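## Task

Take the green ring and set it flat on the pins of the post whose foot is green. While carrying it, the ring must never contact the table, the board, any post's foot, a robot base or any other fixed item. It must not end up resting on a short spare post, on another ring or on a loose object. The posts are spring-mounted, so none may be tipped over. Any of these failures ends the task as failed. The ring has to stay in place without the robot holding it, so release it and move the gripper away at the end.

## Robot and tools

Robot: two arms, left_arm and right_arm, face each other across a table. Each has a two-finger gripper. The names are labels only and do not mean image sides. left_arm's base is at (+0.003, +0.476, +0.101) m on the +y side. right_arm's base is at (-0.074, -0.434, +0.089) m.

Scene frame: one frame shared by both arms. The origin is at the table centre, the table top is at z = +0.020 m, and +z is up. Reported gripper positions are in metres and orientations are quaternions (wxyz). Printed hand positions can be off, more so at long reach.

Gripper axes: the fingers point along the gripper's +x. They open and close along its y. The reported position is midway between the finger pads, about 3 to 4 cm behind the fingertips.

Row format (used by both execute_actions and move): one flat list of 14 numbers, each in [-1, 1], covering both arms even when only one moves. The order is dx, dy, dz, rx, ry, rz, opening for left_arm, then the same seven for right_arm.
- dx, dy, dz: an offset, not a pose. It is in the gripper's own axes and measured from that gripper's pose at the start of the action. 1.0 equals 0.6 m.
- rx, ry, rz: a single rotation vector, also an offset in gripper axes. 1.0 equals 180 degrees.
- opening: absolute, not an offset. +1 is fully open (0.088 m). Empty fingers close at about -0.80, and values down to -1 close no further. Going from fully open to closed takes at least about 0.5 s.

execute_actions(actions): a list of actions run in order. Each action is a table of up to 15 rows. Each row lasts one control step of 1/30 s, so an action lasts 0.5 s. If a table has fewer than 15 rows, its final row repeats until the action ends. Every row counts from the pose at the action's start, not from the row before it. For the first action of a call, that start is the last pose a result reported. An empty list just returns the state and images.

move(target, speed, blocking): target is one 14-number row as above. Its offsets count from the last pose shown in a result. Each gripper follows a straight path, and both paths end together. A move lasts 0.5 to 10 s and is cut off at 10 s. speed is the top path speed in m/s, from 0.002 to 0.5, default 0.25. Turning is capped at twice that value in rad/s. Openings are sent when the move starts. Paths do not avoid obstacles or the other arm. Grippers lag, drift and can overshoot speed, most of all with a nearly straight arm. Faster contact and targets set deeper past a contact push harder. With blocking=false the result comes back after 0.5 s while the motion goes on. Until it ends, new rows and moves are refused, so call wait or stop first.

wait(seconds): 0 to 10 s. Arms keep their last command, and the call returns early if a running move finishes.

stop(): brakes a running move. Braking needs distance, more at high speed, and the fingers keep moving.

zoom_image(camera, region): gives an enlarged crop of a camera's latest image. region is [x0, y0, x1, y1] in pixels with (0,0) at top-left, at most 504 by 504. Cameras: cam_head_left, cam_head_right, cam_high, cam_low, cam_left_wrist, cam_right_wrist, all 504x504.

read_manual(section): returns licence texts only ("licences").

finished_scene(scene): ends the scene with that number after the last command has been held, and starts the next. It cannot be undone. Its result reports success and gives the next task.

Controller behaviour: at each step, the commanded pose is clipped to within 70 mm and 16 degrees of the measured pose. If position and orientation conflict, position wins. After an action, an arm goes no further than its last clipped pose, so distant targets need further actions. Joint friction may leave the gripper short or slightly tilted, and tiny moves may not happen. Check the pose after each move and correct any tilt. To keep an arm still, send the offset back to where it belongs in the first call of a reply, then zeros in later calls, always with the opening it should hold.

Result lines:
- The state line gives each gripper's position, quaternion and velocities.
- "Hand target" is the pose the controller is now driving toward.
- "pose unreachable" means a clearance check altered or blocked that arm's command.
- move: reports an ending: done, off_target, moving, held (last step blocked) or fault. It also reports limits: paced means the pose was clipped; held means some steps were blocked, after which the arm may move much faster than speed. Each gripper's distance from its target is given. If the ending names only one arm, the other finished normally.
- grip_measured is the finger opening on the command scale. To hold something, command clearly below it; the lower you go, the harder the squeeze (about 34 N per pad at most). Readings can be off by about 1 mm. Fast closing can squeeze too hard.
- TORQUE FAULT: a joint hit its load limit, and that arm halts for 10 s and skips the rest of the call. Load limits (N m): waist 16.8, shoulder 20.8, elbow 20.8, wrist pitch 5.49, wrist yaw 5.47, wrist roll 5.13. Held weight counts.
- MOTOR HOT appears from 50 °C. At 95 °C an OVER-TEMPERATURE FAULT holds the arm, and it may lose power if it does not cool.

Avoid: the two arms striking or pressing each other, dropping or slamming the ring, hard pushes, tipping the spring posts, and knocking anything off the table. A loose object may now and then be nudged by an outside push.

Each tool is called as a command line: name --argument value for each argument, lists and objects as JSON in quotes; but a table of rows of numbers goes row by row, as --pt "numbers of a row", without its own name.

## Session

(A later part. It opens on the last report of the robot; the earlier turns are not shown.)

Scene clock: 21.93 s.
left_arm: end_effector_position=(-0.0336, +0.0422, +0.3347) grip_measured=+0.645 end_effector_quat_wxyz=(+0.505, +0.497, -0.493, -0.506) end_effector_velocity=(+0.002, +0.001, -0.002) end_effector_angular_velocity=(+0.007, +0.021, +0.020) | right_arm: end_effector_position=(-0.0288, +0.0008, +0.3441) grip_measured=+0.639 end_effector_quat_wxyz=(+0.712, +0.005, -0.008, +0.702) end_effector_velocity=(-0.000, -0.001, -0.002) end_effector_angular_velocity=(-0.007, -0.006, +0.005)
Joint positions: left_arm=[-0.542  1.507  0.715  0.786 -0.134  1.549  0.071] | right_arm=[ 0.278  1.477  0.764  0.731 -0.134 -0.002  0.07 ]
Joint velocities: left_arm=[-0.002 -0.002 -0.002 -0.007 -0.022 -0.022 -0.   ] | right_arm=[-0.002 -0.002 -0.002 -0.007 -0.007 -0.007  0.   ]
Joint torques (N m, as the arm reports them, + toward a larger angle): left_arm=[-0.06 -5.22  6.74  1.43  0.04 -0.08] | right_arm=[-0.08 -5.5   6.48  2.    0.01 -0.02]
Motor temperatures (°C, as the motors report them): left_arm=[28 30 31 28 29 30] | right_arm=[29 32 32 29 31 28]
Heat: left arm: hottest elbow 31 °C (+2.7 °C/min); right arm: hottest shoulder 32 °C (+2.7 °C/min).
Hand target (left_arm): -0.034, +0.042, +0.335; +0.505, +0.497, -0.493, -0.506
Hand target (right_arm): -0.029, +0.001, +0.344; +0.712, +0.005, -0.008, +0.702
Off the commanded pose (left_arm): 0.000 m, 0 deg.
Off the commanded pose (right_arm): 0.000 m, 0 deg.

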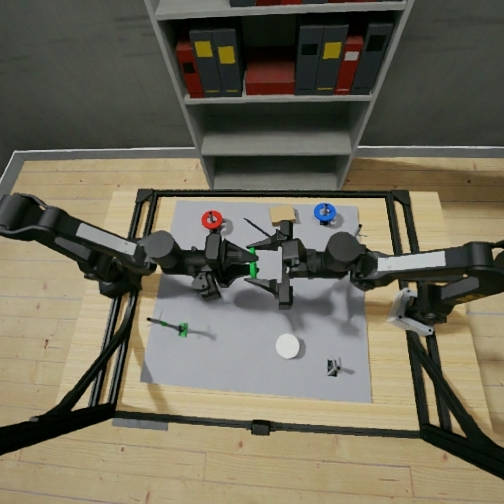

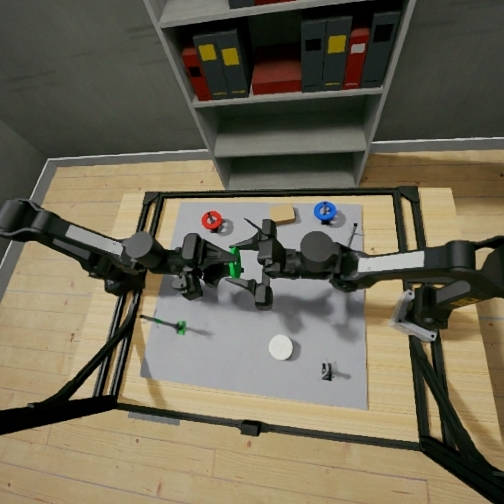

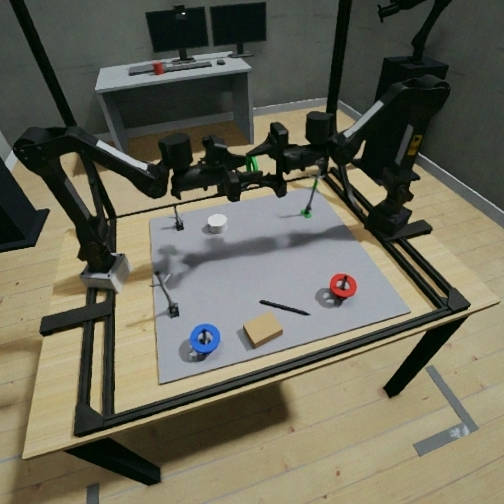

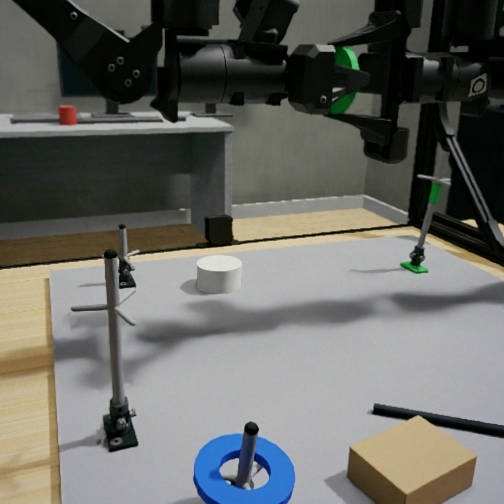

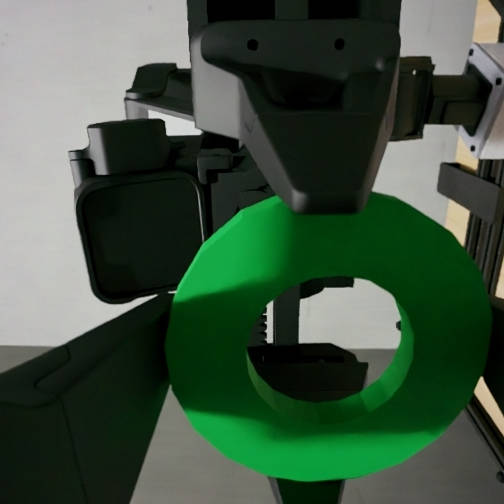

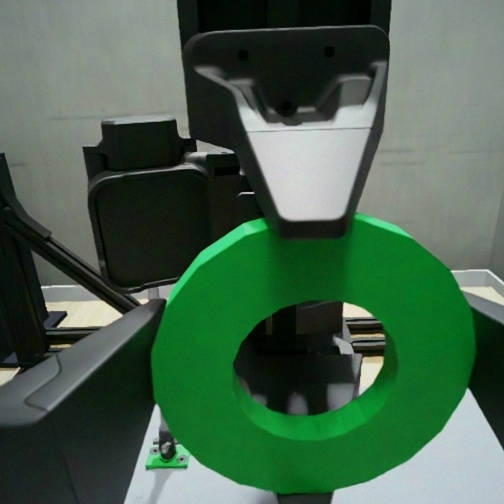

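execute_actions --actions '[[[0,0,0,0,0,0,0.3,0,0,0,0,0,0,0.45],[0,0,0,0,0,0,0.3,0,0,0,0,0,0,0.55],[0,0,0,0,0,0,0.3,0,0,0,0,0,0,0.62],[0,0,0,0,0,0,0.3,0,0,0,0,0,0,0.68],[0,0,0,0,0,0,0.3,0,0,0,0,0,0,0.8],[0,0,0,0,0,0,0.3,0,0,0,0,0,0,1]]]'

move --target '[0,0,0,0,0,0,0.3, -0.1,0,0,0,0,0,1]' --speed 0.15

move --target '[-0.413,-0.078,0.178,-0.247,0.184,-0.413,0.3, -0.15,0,0,0,0,0,1]' --speed 0.35

Scene clock: 22.97 s.
left_arm: end_effector_position=(-0.0336, +0.0422, +0.3347) grip_measured=+0.645 end_effector_quat_wxyz=(+0.505, +0.497, -0.493, -0.506) end_effector_velocity=(-0.002, +0.000, -0.006) end_effector_angular_velocity=(+0.031, +0.003, -0.010) | right_arm: end_effector_position=(-0.0288, +0.0008, +0.3441) grip_measured=+0.970 end_effector_quat_wxyz=(+0.712, +0.005, -0.008, +0.702) end_effector_velocity=(-0.002, -0.001, -0.005) end_effector_angular_velocity=(-0.022, -0.004, +0.019)
Joint positions: left_arm=[-0.542  1.507  0.715  0.786 -0.134  1.549  0.071] | right_arm=[ 0.278  1.477  0.764  0.731 -0.134 -0.003  0.087]
Joint velocities: left_arm=[-0.002 -0.002  0.002 -0.037  0.007 -0.007 -0.   ] | right_arm=[-0.002 -0.002 -0.002 -0.022 -0.022 -0.007  0.013]
Joint torques (N m, as the arm reports them, + toward a larger angle): left_arm=[-0.04 -5.04  6.6   1.36  0.04 -0.09] | right_arm=[-0.08 -5.5   6.45  2.    0.03 -0.02]
Motor temperatures (°C, as the motors report them): left_arm=[28 30 31 29 29 30] | right_arm=[29 32 32 29 31 28]
Heat: left arm: hottest elbow 31 °C (+2.6 °C/min); right arm: hottest shoulder 32 °C (+2.6 °C/min).
Hand target (left_arm): -0.034, +0.042, +0.335; +0.505, +0.497, -0.493, -0.506
Hand target (right_arm): -0.029, +0.001, +0.344; +0.712, +0.005, -0.008, +0.702
Off the commanded pose (left_arm): 0.000 m, 0 deg.
Off the commanded pose (right_arm): 0.000 m, 0 deg.

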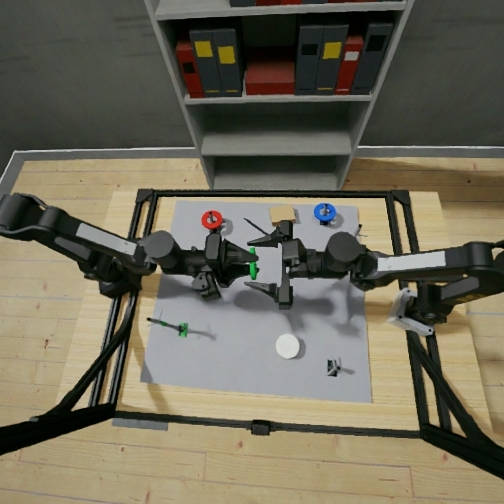

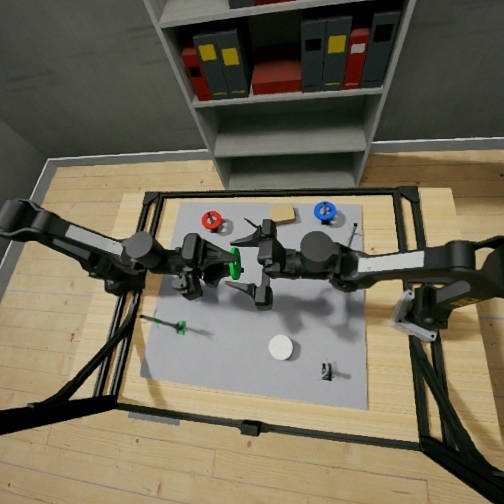

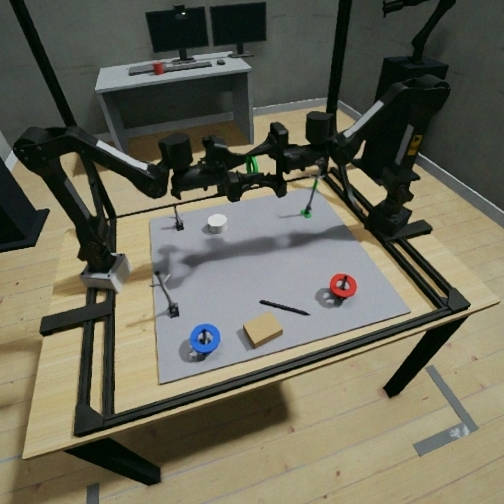

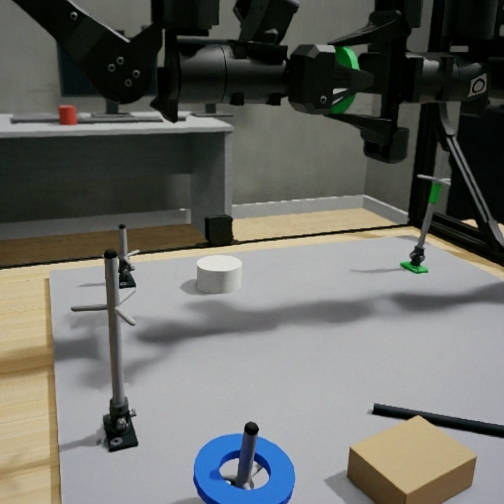

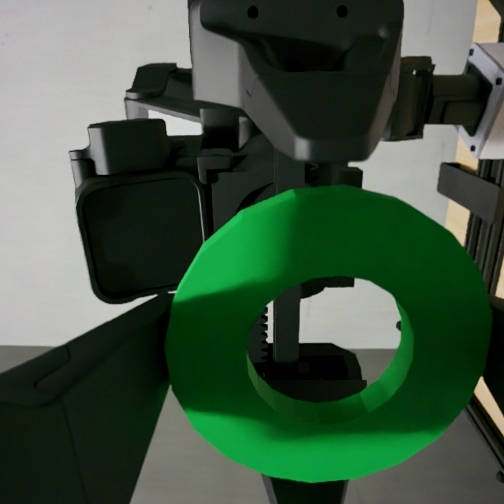

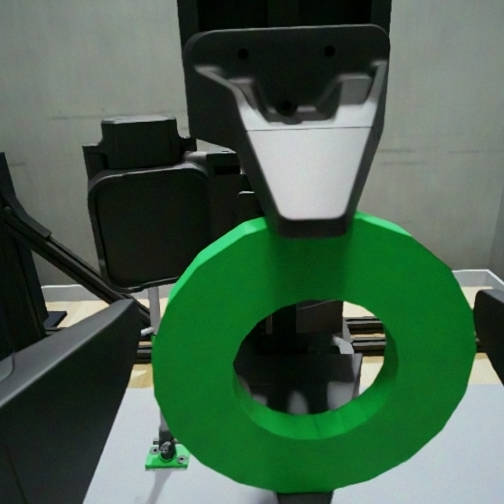

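Scene clock: 23.97 s.
left_arm: end_effector_position=(-0.0336, +0.0422, +0.3347) grip_measured=+0.645 end_effector_quat_wxyz=(+0.505, +0.497, -0.493, -0.506) end_effector_velocity=(+0.002, +0.000, -0.003) end_effector_angular_velocity=(+0.017, +0.005, +0.020) | right_arm: end_effector_position=(-0.0297, -0.0558, +0.3463) grip_measured=+1.000 end_effector_quat_wxyz=(+0.712, +0.006, -0.011, +0.702) end_effector_velocity=(+0.001, -0.004, -0.001) end_effector_angular_velocity=(-0.002, +0.008, -0.010)
Joint positions: left_arm=[-0.542  1.507  0.715  0.786 -0.134  1.549  0.071] | right_arm=[ 0.245  1.233  0.584  0.675 -0.168 -0.003  0.088]
Joint velocities: left_arm=[-0.002 -0.002  0.002 -0.022 -0.022 -0.007 -0.   ] | right_arm=[-0.002 -0.017 -0.012 -0.007  0.007  0.007  0.   ]
Joint torques (N m, as the arm reports them, + toward a larger angle): left_arm=[-0.08 -5.14  6.66  1.35  0.05 -0.1 ] | right_arm=[-0.4  -4.9   5.19  1.76 -0.07 -0.01]
Motor temperatures (°C, as the motors report them): left_arm=[28 30 31 29 29 30] | right_arm=[29 32 32 29 31 28]
Heat: left arm: hottest elbow 31 °C (+2.5 °C/min); right arm: hottest shoulder 32 °C (+2.5 °C/min).
Hand target (left_arm): -0.034, +0.042, +0.335; +0.505, +0.497, -0.493, -0.506
Hand target (right_arm): -0.030, -0.059, +0.343; +0.712, +0.005, -0.008, +0.702
Off the commanded pose (left_arm): 0.000 m, 0 deg.
Off the commanded pose (right_arm): 0.005 m, 0 deg.
move: done

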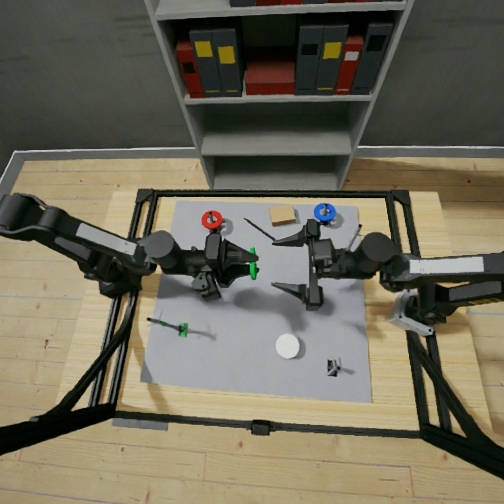

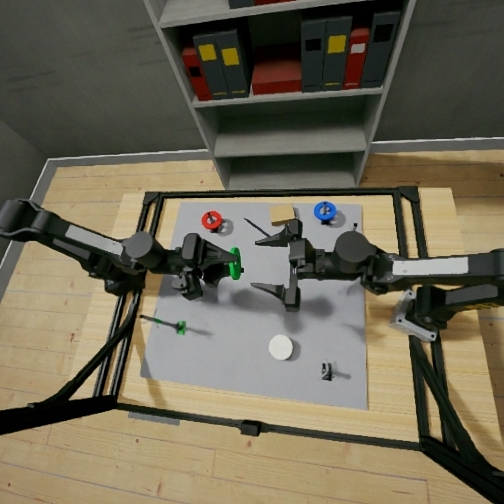

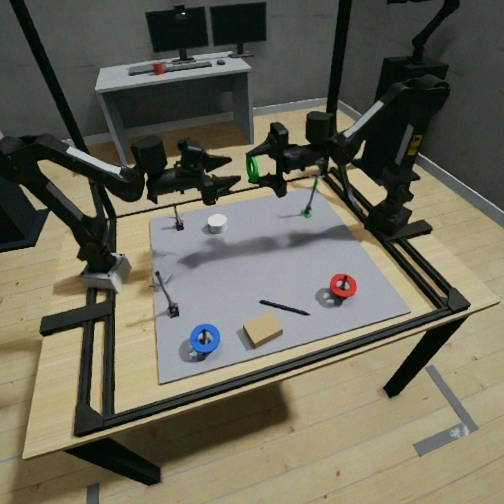

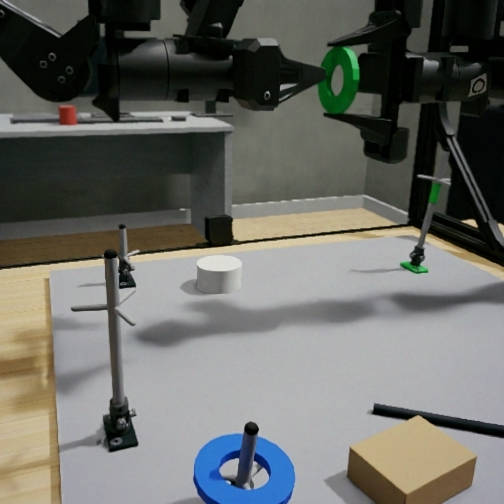

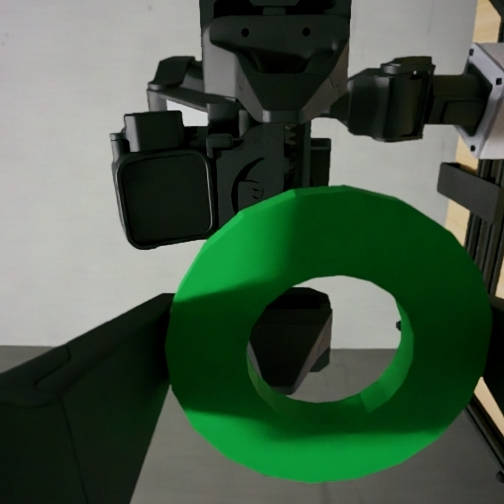

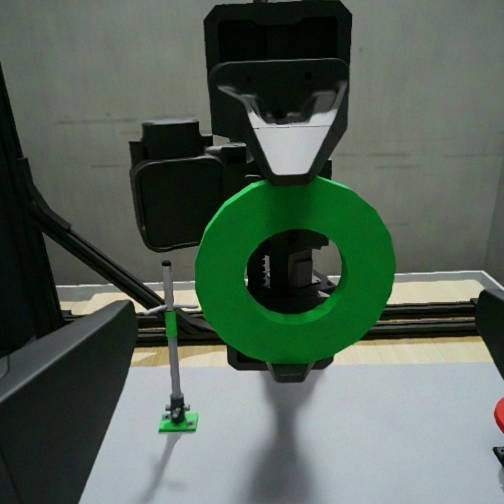

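Scene clock: 26.87 s.
left_arm: end_effector_position=(-0.1370, +0.2914, +0.2881) grip_measured=+0.644 end_effector_quat_wxyz=(+0.358, +0.591, +0.247, -0.679) end_effector_velocity=(+0.005, +0.003, -0.001) end_effector_angular_velocity=(+0.013, -0.016, +0.025) | right_arm: end_effector_position=(-0.0308, -0.1441, +0.3493) grip_measured=+1.000 end_effector_quat_wxyz=(+0.712, +0.008, -0.017, +0.702) end_effector_velocity=(-0.002, -0.001, -0.001) end_effector_angular_velocity=(-0.003, -0.007, +0.014)
Joint positions: left_arm=[-1.121  1.282  1.219 -1.331 -0.093 -0.021  0.071] | right_arm=[ 0.142  0.753  0.389  0.4   -0.271 -0.002  0.088]
Joint velocities: left_arm=[ 0.002 -0.002 -0.002 -0.022 -0.007 -0.022 -0.   ] | right_arm=[-0.007 -0.007 -0.002 -0.007 -0.022 -0.007  0.   ]
Joint torques (N m, as the arm reports them, + toward a larger angle): left_arm=[-0.26 -2.38  8.13  0.04  0.06 -0.28] | right_arm=[-0.37 -2.16  5.41  1.74 -0.07  0.05]
Motor temperatures (°C, as the motors report them): left_arm=[28 30 32 29 29 30] | right_arm=[29 32 32 29 31 28]
Heat: left arm: hottest elbow 32 °C (+4.5 °C/min); right arm: hottest shoulder 32 °C (+2.2 °C/min).
Hand target (left_arm): -0.140, +0.290, +0.291; +0.358, +0.588, +0.250, -0.681
Hand target (right_arm): -0.031, -0.146, +0.344; +0.712, +0.006, -0.011, +0.702
Off the commanded pose (left_arm): 0.006 m, 1 deg.
Off the commanded pose (right_arm): 0.006 m, 1 deg.
move: done

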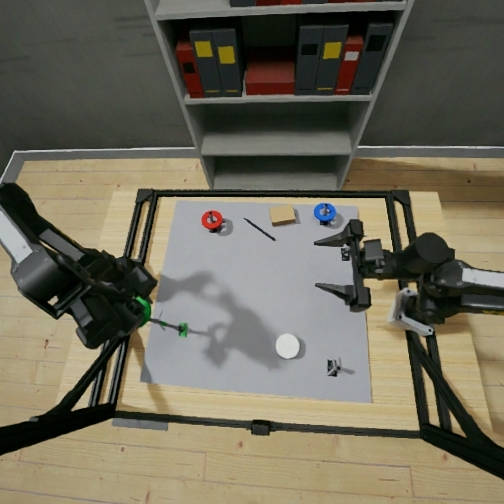

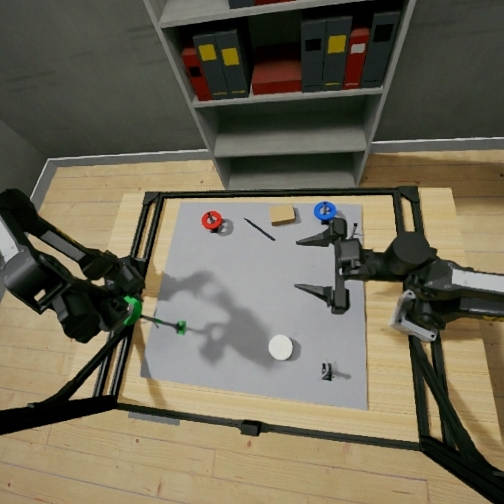

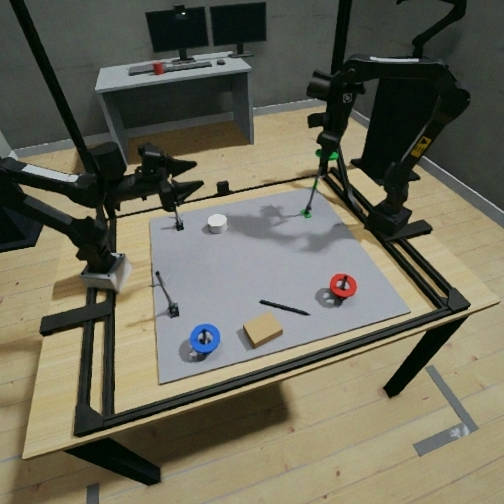

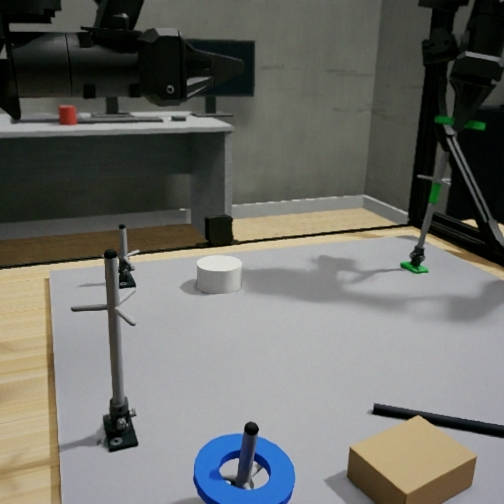

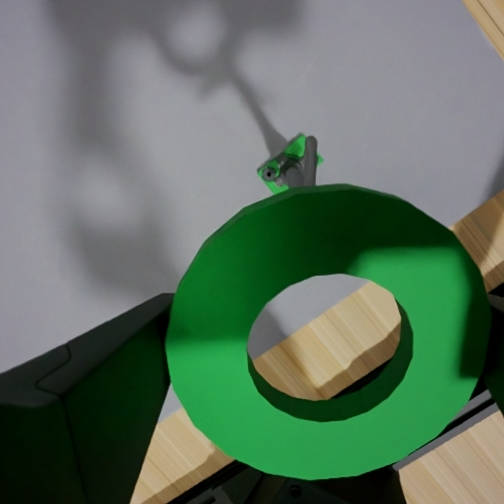

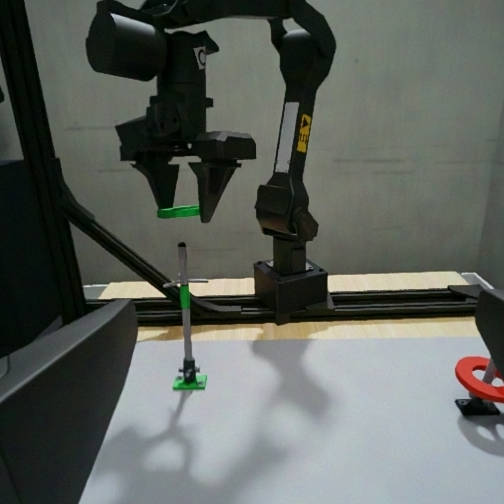

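move --target '[0.045,-0.015,0.006,0,0,-0.005,0.3, 0,0,0,0,0,0,1]' --speed 0.07

zoom_image --camera "cam_right_wrist" --region '[120, 160, 270, 310]'

zoom_image --camera "cam_low" --region '[374, 80, 504, 210]'

Scene clock: 27.80 s.
left_arm: end_effector_position=(-0.1475, +0.2875, +0.2672) grip_measured=+0.644 end_effector_quat_wxyz=(+0.355, +0.584, +0.247, -0.687) end_effector_velocity=(-0.000, +0.001, -0.004) end_effector_angular_velocity=(+0.000, -0.012, -0.013) | right_arm: end_effector_position=(-0.0308, -0.1442, +0.3493) grip_measured=+1.000 end_effector_quat_wxyz=(+0.712, +0.008, -0.017, +0.702) end_effector_velocity=(-0.003, -0.000, -0.005) end_effector_angular_velocity=(-0.021, -0.002, +0.019)
Joint positions: left_arm=[-1.138  1.294  1.142 -1.225 -0.084 -0.035  0.071] | right_arm=[ 0.142  0.752  0.389  0.399 -0.271 -0.002  0.088]
Joint velocities: left_arm=[-0.007  0.002 -0.012  0.007 -0.007  0.007 -0.   ] | right_arm=[-0.002 -0.002 -0.002 -0.022 -0.022 -0.007  0.   ]
Joint torques (N m, as the arm reports them, + toward a larger angle): left_arm=[-0.27 -2.61  4.89  0.3   0.04 -0.28] | right_arm=[-0.07 -1.65  6.99  1.99  0.03 -0.02]
Motor temperatures (°C, as the motors report them): left_arm=[28 30 32 29 29 30] | right_arm=[29 32 32 29 31 28]
Heat: left arm: hottest elbow 32 °C (+4.3 °C/min); right arm: hottest shoulder 32 °C (+2.2 °C/min).
Hand target (left_arm): -0.148, +0.289, +0.262; +0.353, +0.589, +0.252, -0.682
Hand target (right_arm): -0.031, -0.144, +0.349; +0.712, +0.008, -0.017, +0.702
Off the commanded pose (left_arm): 0.006 m, 1 deg.
Off the commanded pose (right_arm): 0.000 m, 0 deg.
move: done

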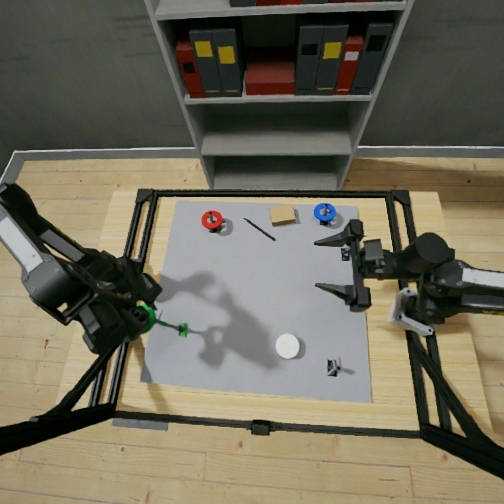

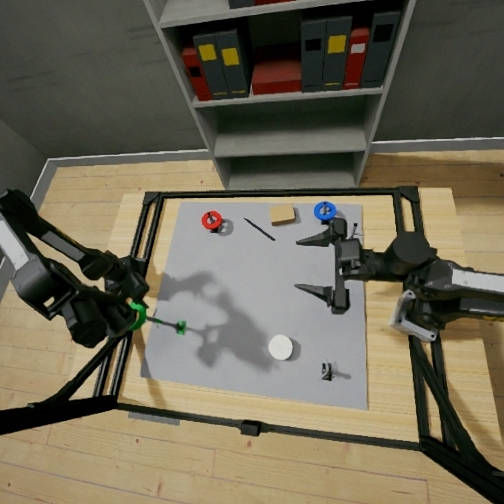

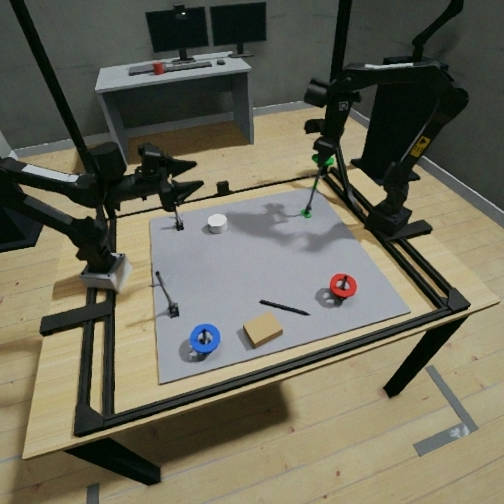

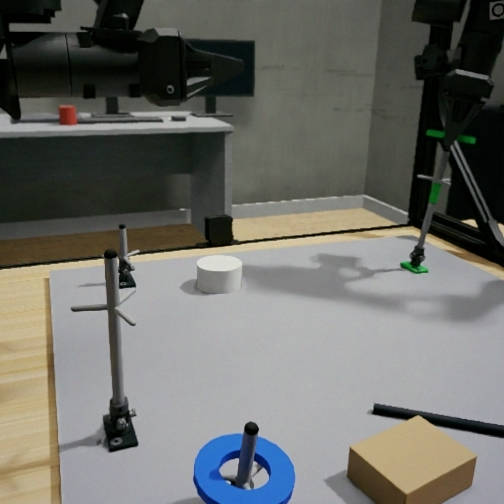

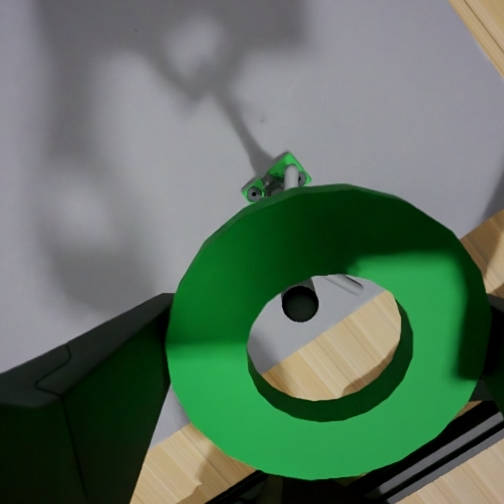

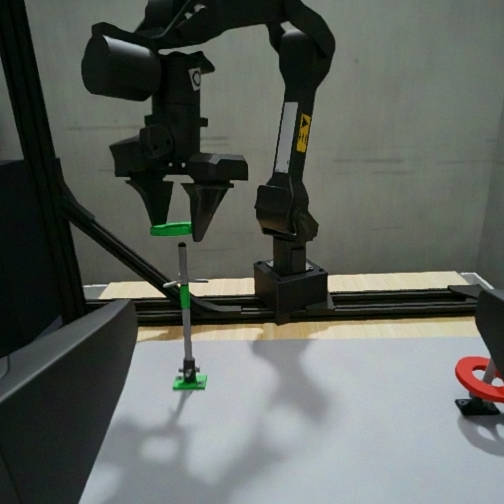

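Region (120, 160, 270, 310) of cam_right_wrist's 504x504 image, scaled by 3.360, with more detail than that image has.

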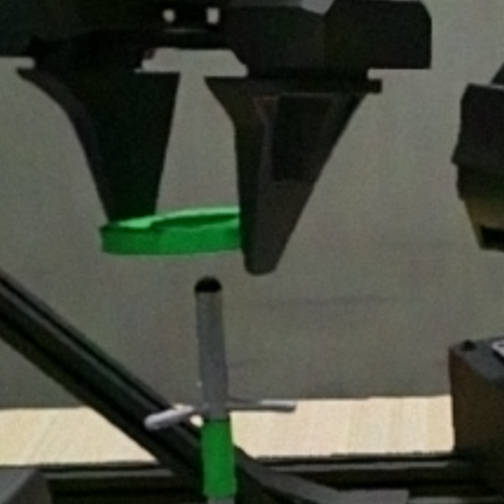

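Region (374, 80, 504, 210) of cam_low's 504x504 image, scaled by 3.877, with more detail than that image has.

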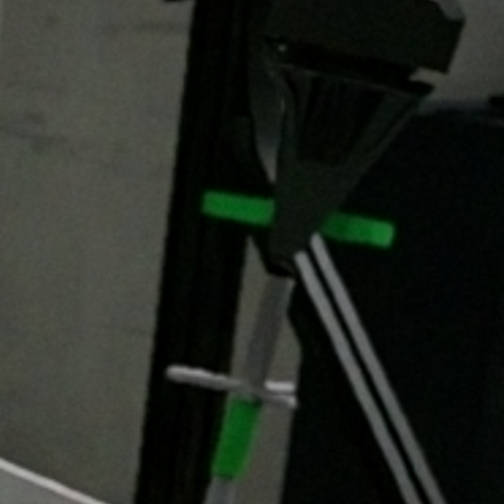

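move --target '[0.085,0.006,-0.003,0,0.004,0,0.3, 0,0,0,0,0,0,1]' --speed 0.06

zoom_image --camera "cam_right_wrist" --region '[130, 210, 240, 320]'

zoom_image --camera "cam_low" --region '[394, 120, 494, 220]'

Scene clock: 29.23 s.
left_arm: end_effector_position=(-0.1489, +0.2752, +0.2230) grip_measured=+0.643 end_effector_quat_wxyz=(+0.358, +0.582, +0.247, -0.687) end_effector_velocity=(+0.001, +0.001, -0.003) end_effector_angular_velocity=(-0.001, -0.003, +0.020) | right_arm: end_effector_position=(-0.0308, -0.1442, +0.3493) grip_measured=+1.000 end_effector_quat_wxyz=(+0.712, +0.008, -0.017, +0.702) end_effector_velocity=(+0.001, -0.001, -0.001) end_effector_angular_velocity=(-0.002, +0.008, -0.010)
Joint positions: left_arm=[-1.108  1.331  0.992 -1.032 -0.08  -0.009  0.071] | right_arm=[ 0.142  0.752  0.389  0.399 -0.271 -0.002  0.088]
Joint velocities: left_arm=[-0.002 -0.002 -0.012  0.007 -0.007 -0.022 -0.   ] | right_arm=[-0.002 -0.007 -0.002 -0.007  0.007  0.007  0.   ]
Joint torques (N m, as the arm reports them, + toward a larger angle): left_arm=[ 0.28 -2.93  4.88  0.34  0.09  0.24] | right_arm=[-0.08 -1.69  6.98  1.97  0.02 -0.03]
Motor temperatures (°C, as the motors report them): left_arm=[28 30 32 29 29 31] | right_arm=[29 32 32 30 31 28]
Heat: left arm: hottest elbow 32 °C (+4.1 °C/min); right arm: hottest shoulder 32 °C (+2.1 °C/min).
Hand target (left_arm): -0.147, +0.277, +0.217; +0.354, +0.588, +0.250, -0.683
Hand target (right_arm): -0.031, -0.144, +0.349; +0.712, +0.008, -0.017, +0.702
Off the commanded pose (left_arm): 0.006 m, 1 deg.
Off the commanded pose (right_arm): 0.000 m, 0 deg.
move: done

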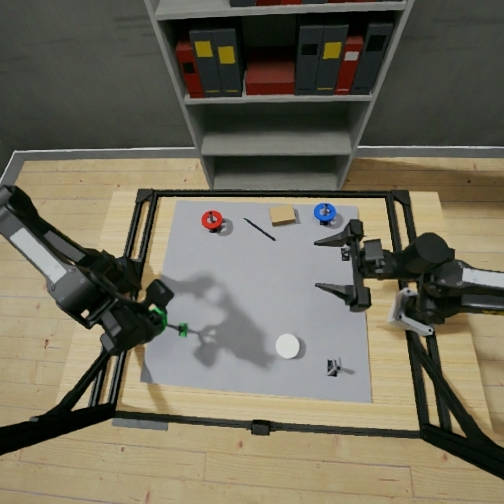

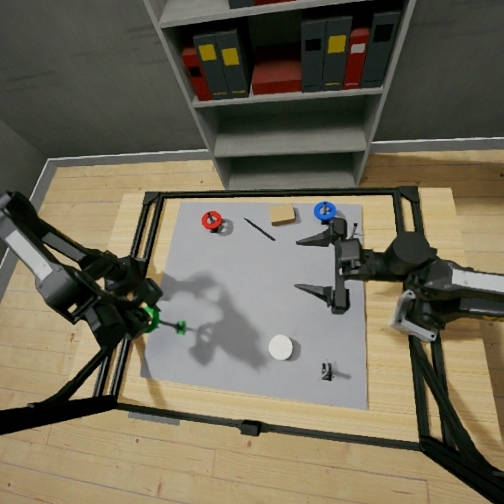

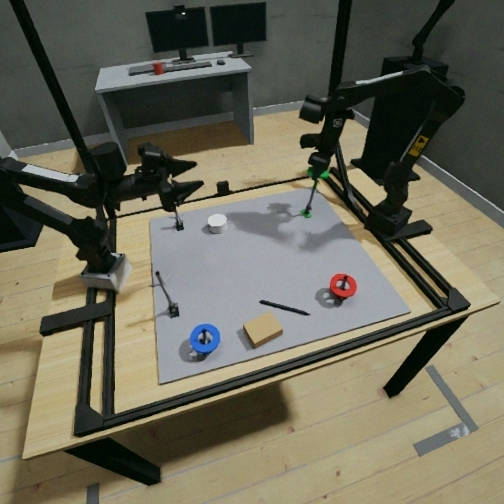

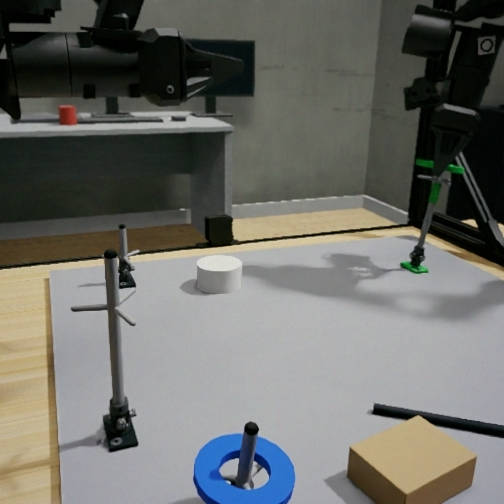

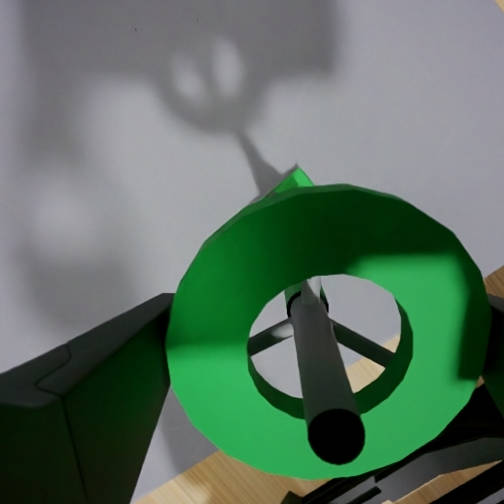

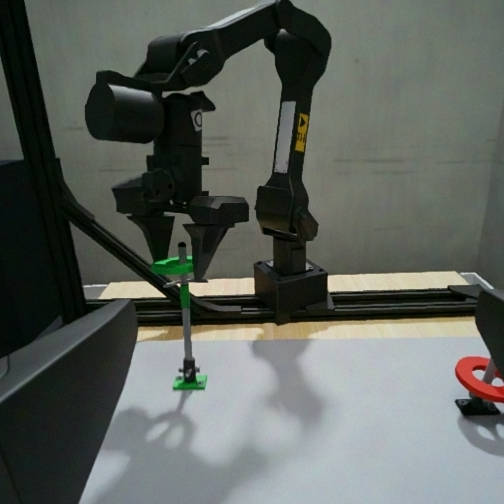

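Region (130, 210, 240, 320) of cam_right_wrist's 504x504 image, scaled by 4.582, with more detail than that image has.

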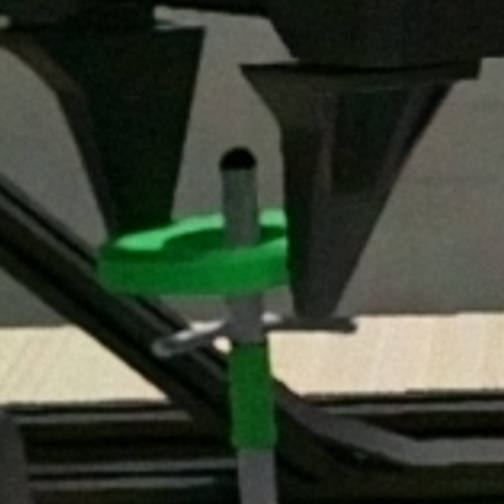

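Region (394, 120, 494, 220) of cam_low's 504x504 image, scaled by 5.040, with more detail than that image has.

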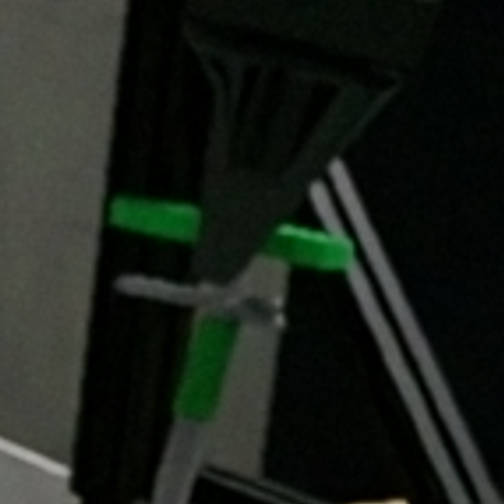

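move --target '[0.03,0,-0.004,0,0.004,0,0.3, 0,0,0,0,0,0,1]' --speed 0.03

zoom_image --camera "cam_right_wrist" --region '[130, 210, 240, 320]'

zoom_image --camera "cam_low" --region '[394, 120, 494, 220]'

Scene clock: 30.30 s.
left_arm: end_effector_position=(-0.1507, +0.2721, +0.2106) grip_measured=+0.643 end_effector_quat_wxyz=(+0.360, +0.580, +0.247, -0.688) end_effector_velocity=(+0.005, +0.000, -0.003) end_effector_angular_velocity=(-0.000, -0.026, +0.014) | right_arm: end_effector_position=(-0.0308, -0.1442, +0.3493) grip_measured=+1.000 end_effector_quat_wxyz=(+0.712, +0.008, -0.017, +0.702) end_effector_velocity=(-0.003, -0.001, +0.002) end_effector_angular_velocity=(+0.011, -0.012, +0.019)
Joint positions: left_arm=[-1.105  1.347  0.954 -0.972 -0.08  -0.009  0.071] | right_arm=[ 0.142  0.752  0.389  0.399 -0.271 -0.002  0.088]
Joint velocities: left_arm=[ 0.002  0.002 -0.007 -0.007 -0.022 -0.007 -0.   ] | right_arm=[-0.002 -0.007 -0.002  0.007 -0.022 -0.007  0.   ]
Joint torques (N m, as the arm reports them, + toward a larger angle): left_arm=[ 0.2  -2.85  4.89  0.37  0.05  0.17] | right_arm=[-0.07 -1.71  6.97  1.97  0.03 -0.03]
Motor temperatures (°C, as the motors report them): left_arm=[28 30 32 29 29 31] | right_arm=[29 32 32 30 31 28]
Heat: left arm: hottest elbow 32 °C (+4.0 °C/min); right arm: hottest shoulder 32 °C (+2.0 °C/min).
Hand target (left_arm): -0.149, +0.274, +0.205; +0.356, +0.586, +0.250, -0.683
Hand target (right_arm): -0.031, -0.144, +0.349; +0.712, +0.008, -0.017, +0.702
Off the commanded pose (left_arm): 0.006 m, 1 deg.
Off the commanded pose (right_arm): 0.000 m, 0 deg.
move: done

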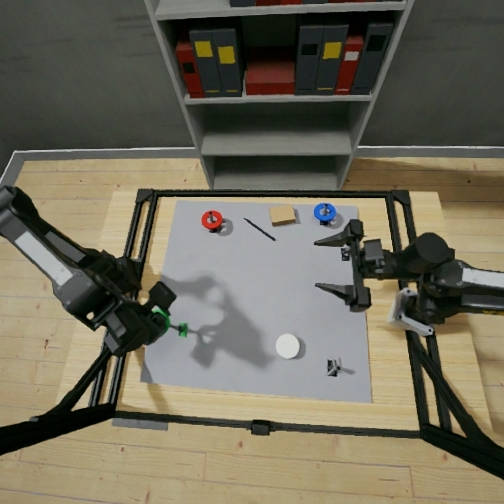

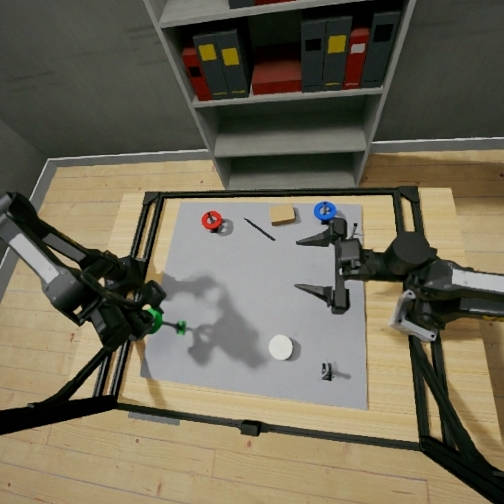

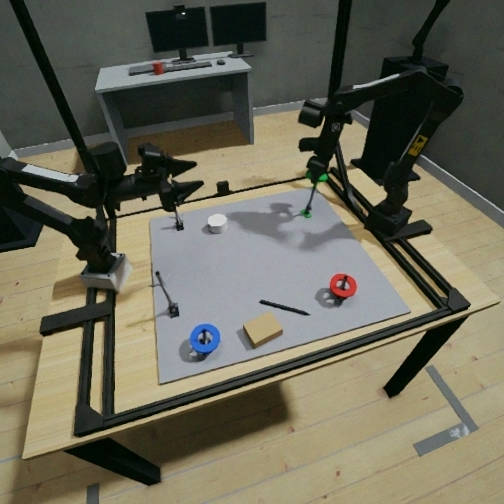

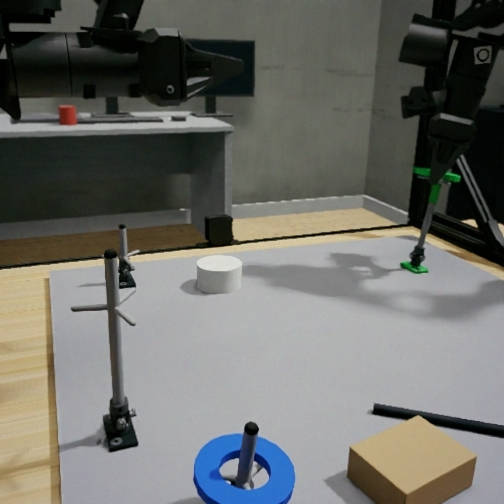

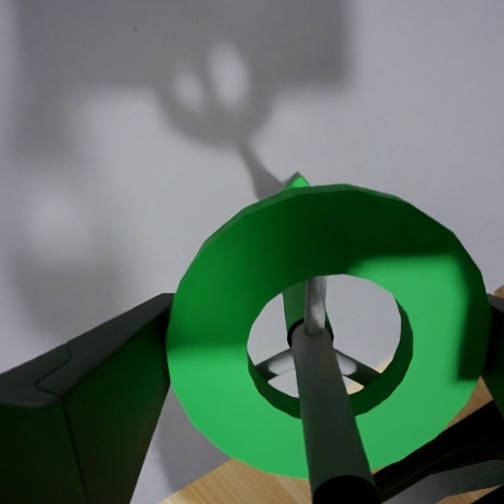

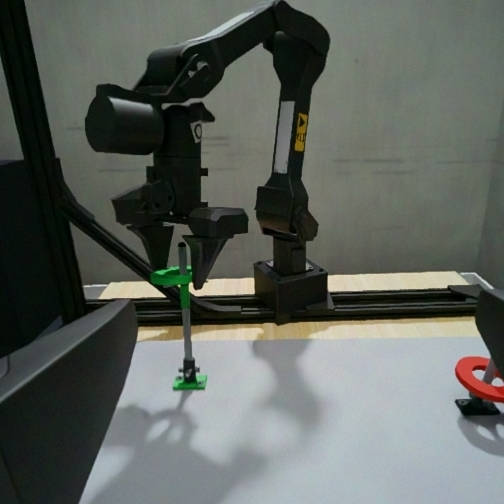

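Region (130, 210, 240, 320) of cam_right_wrist's 504x504 image, scaled by 4.582, with more detail than that image has.

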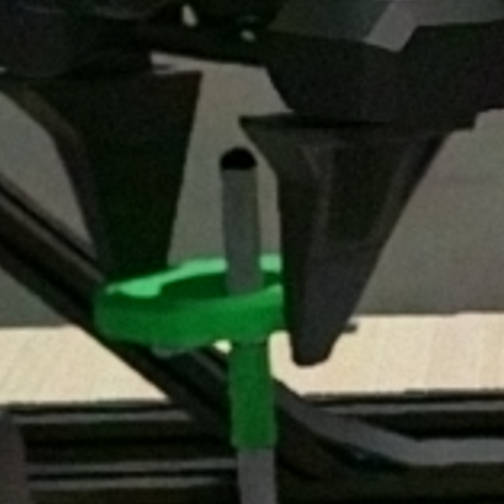

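Region (394, 120, 494, 220) of cam_low's 504x504 image, scaled by 5.040, with more detail than that image has.

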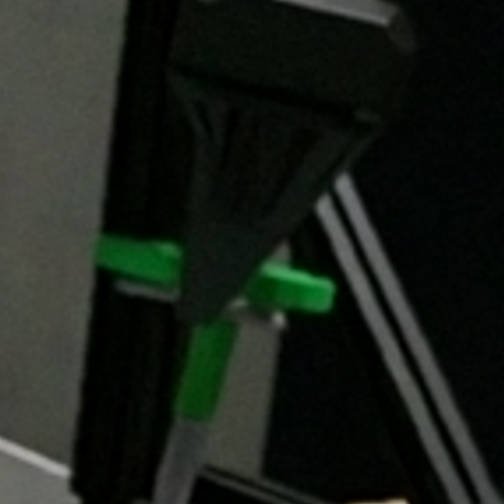

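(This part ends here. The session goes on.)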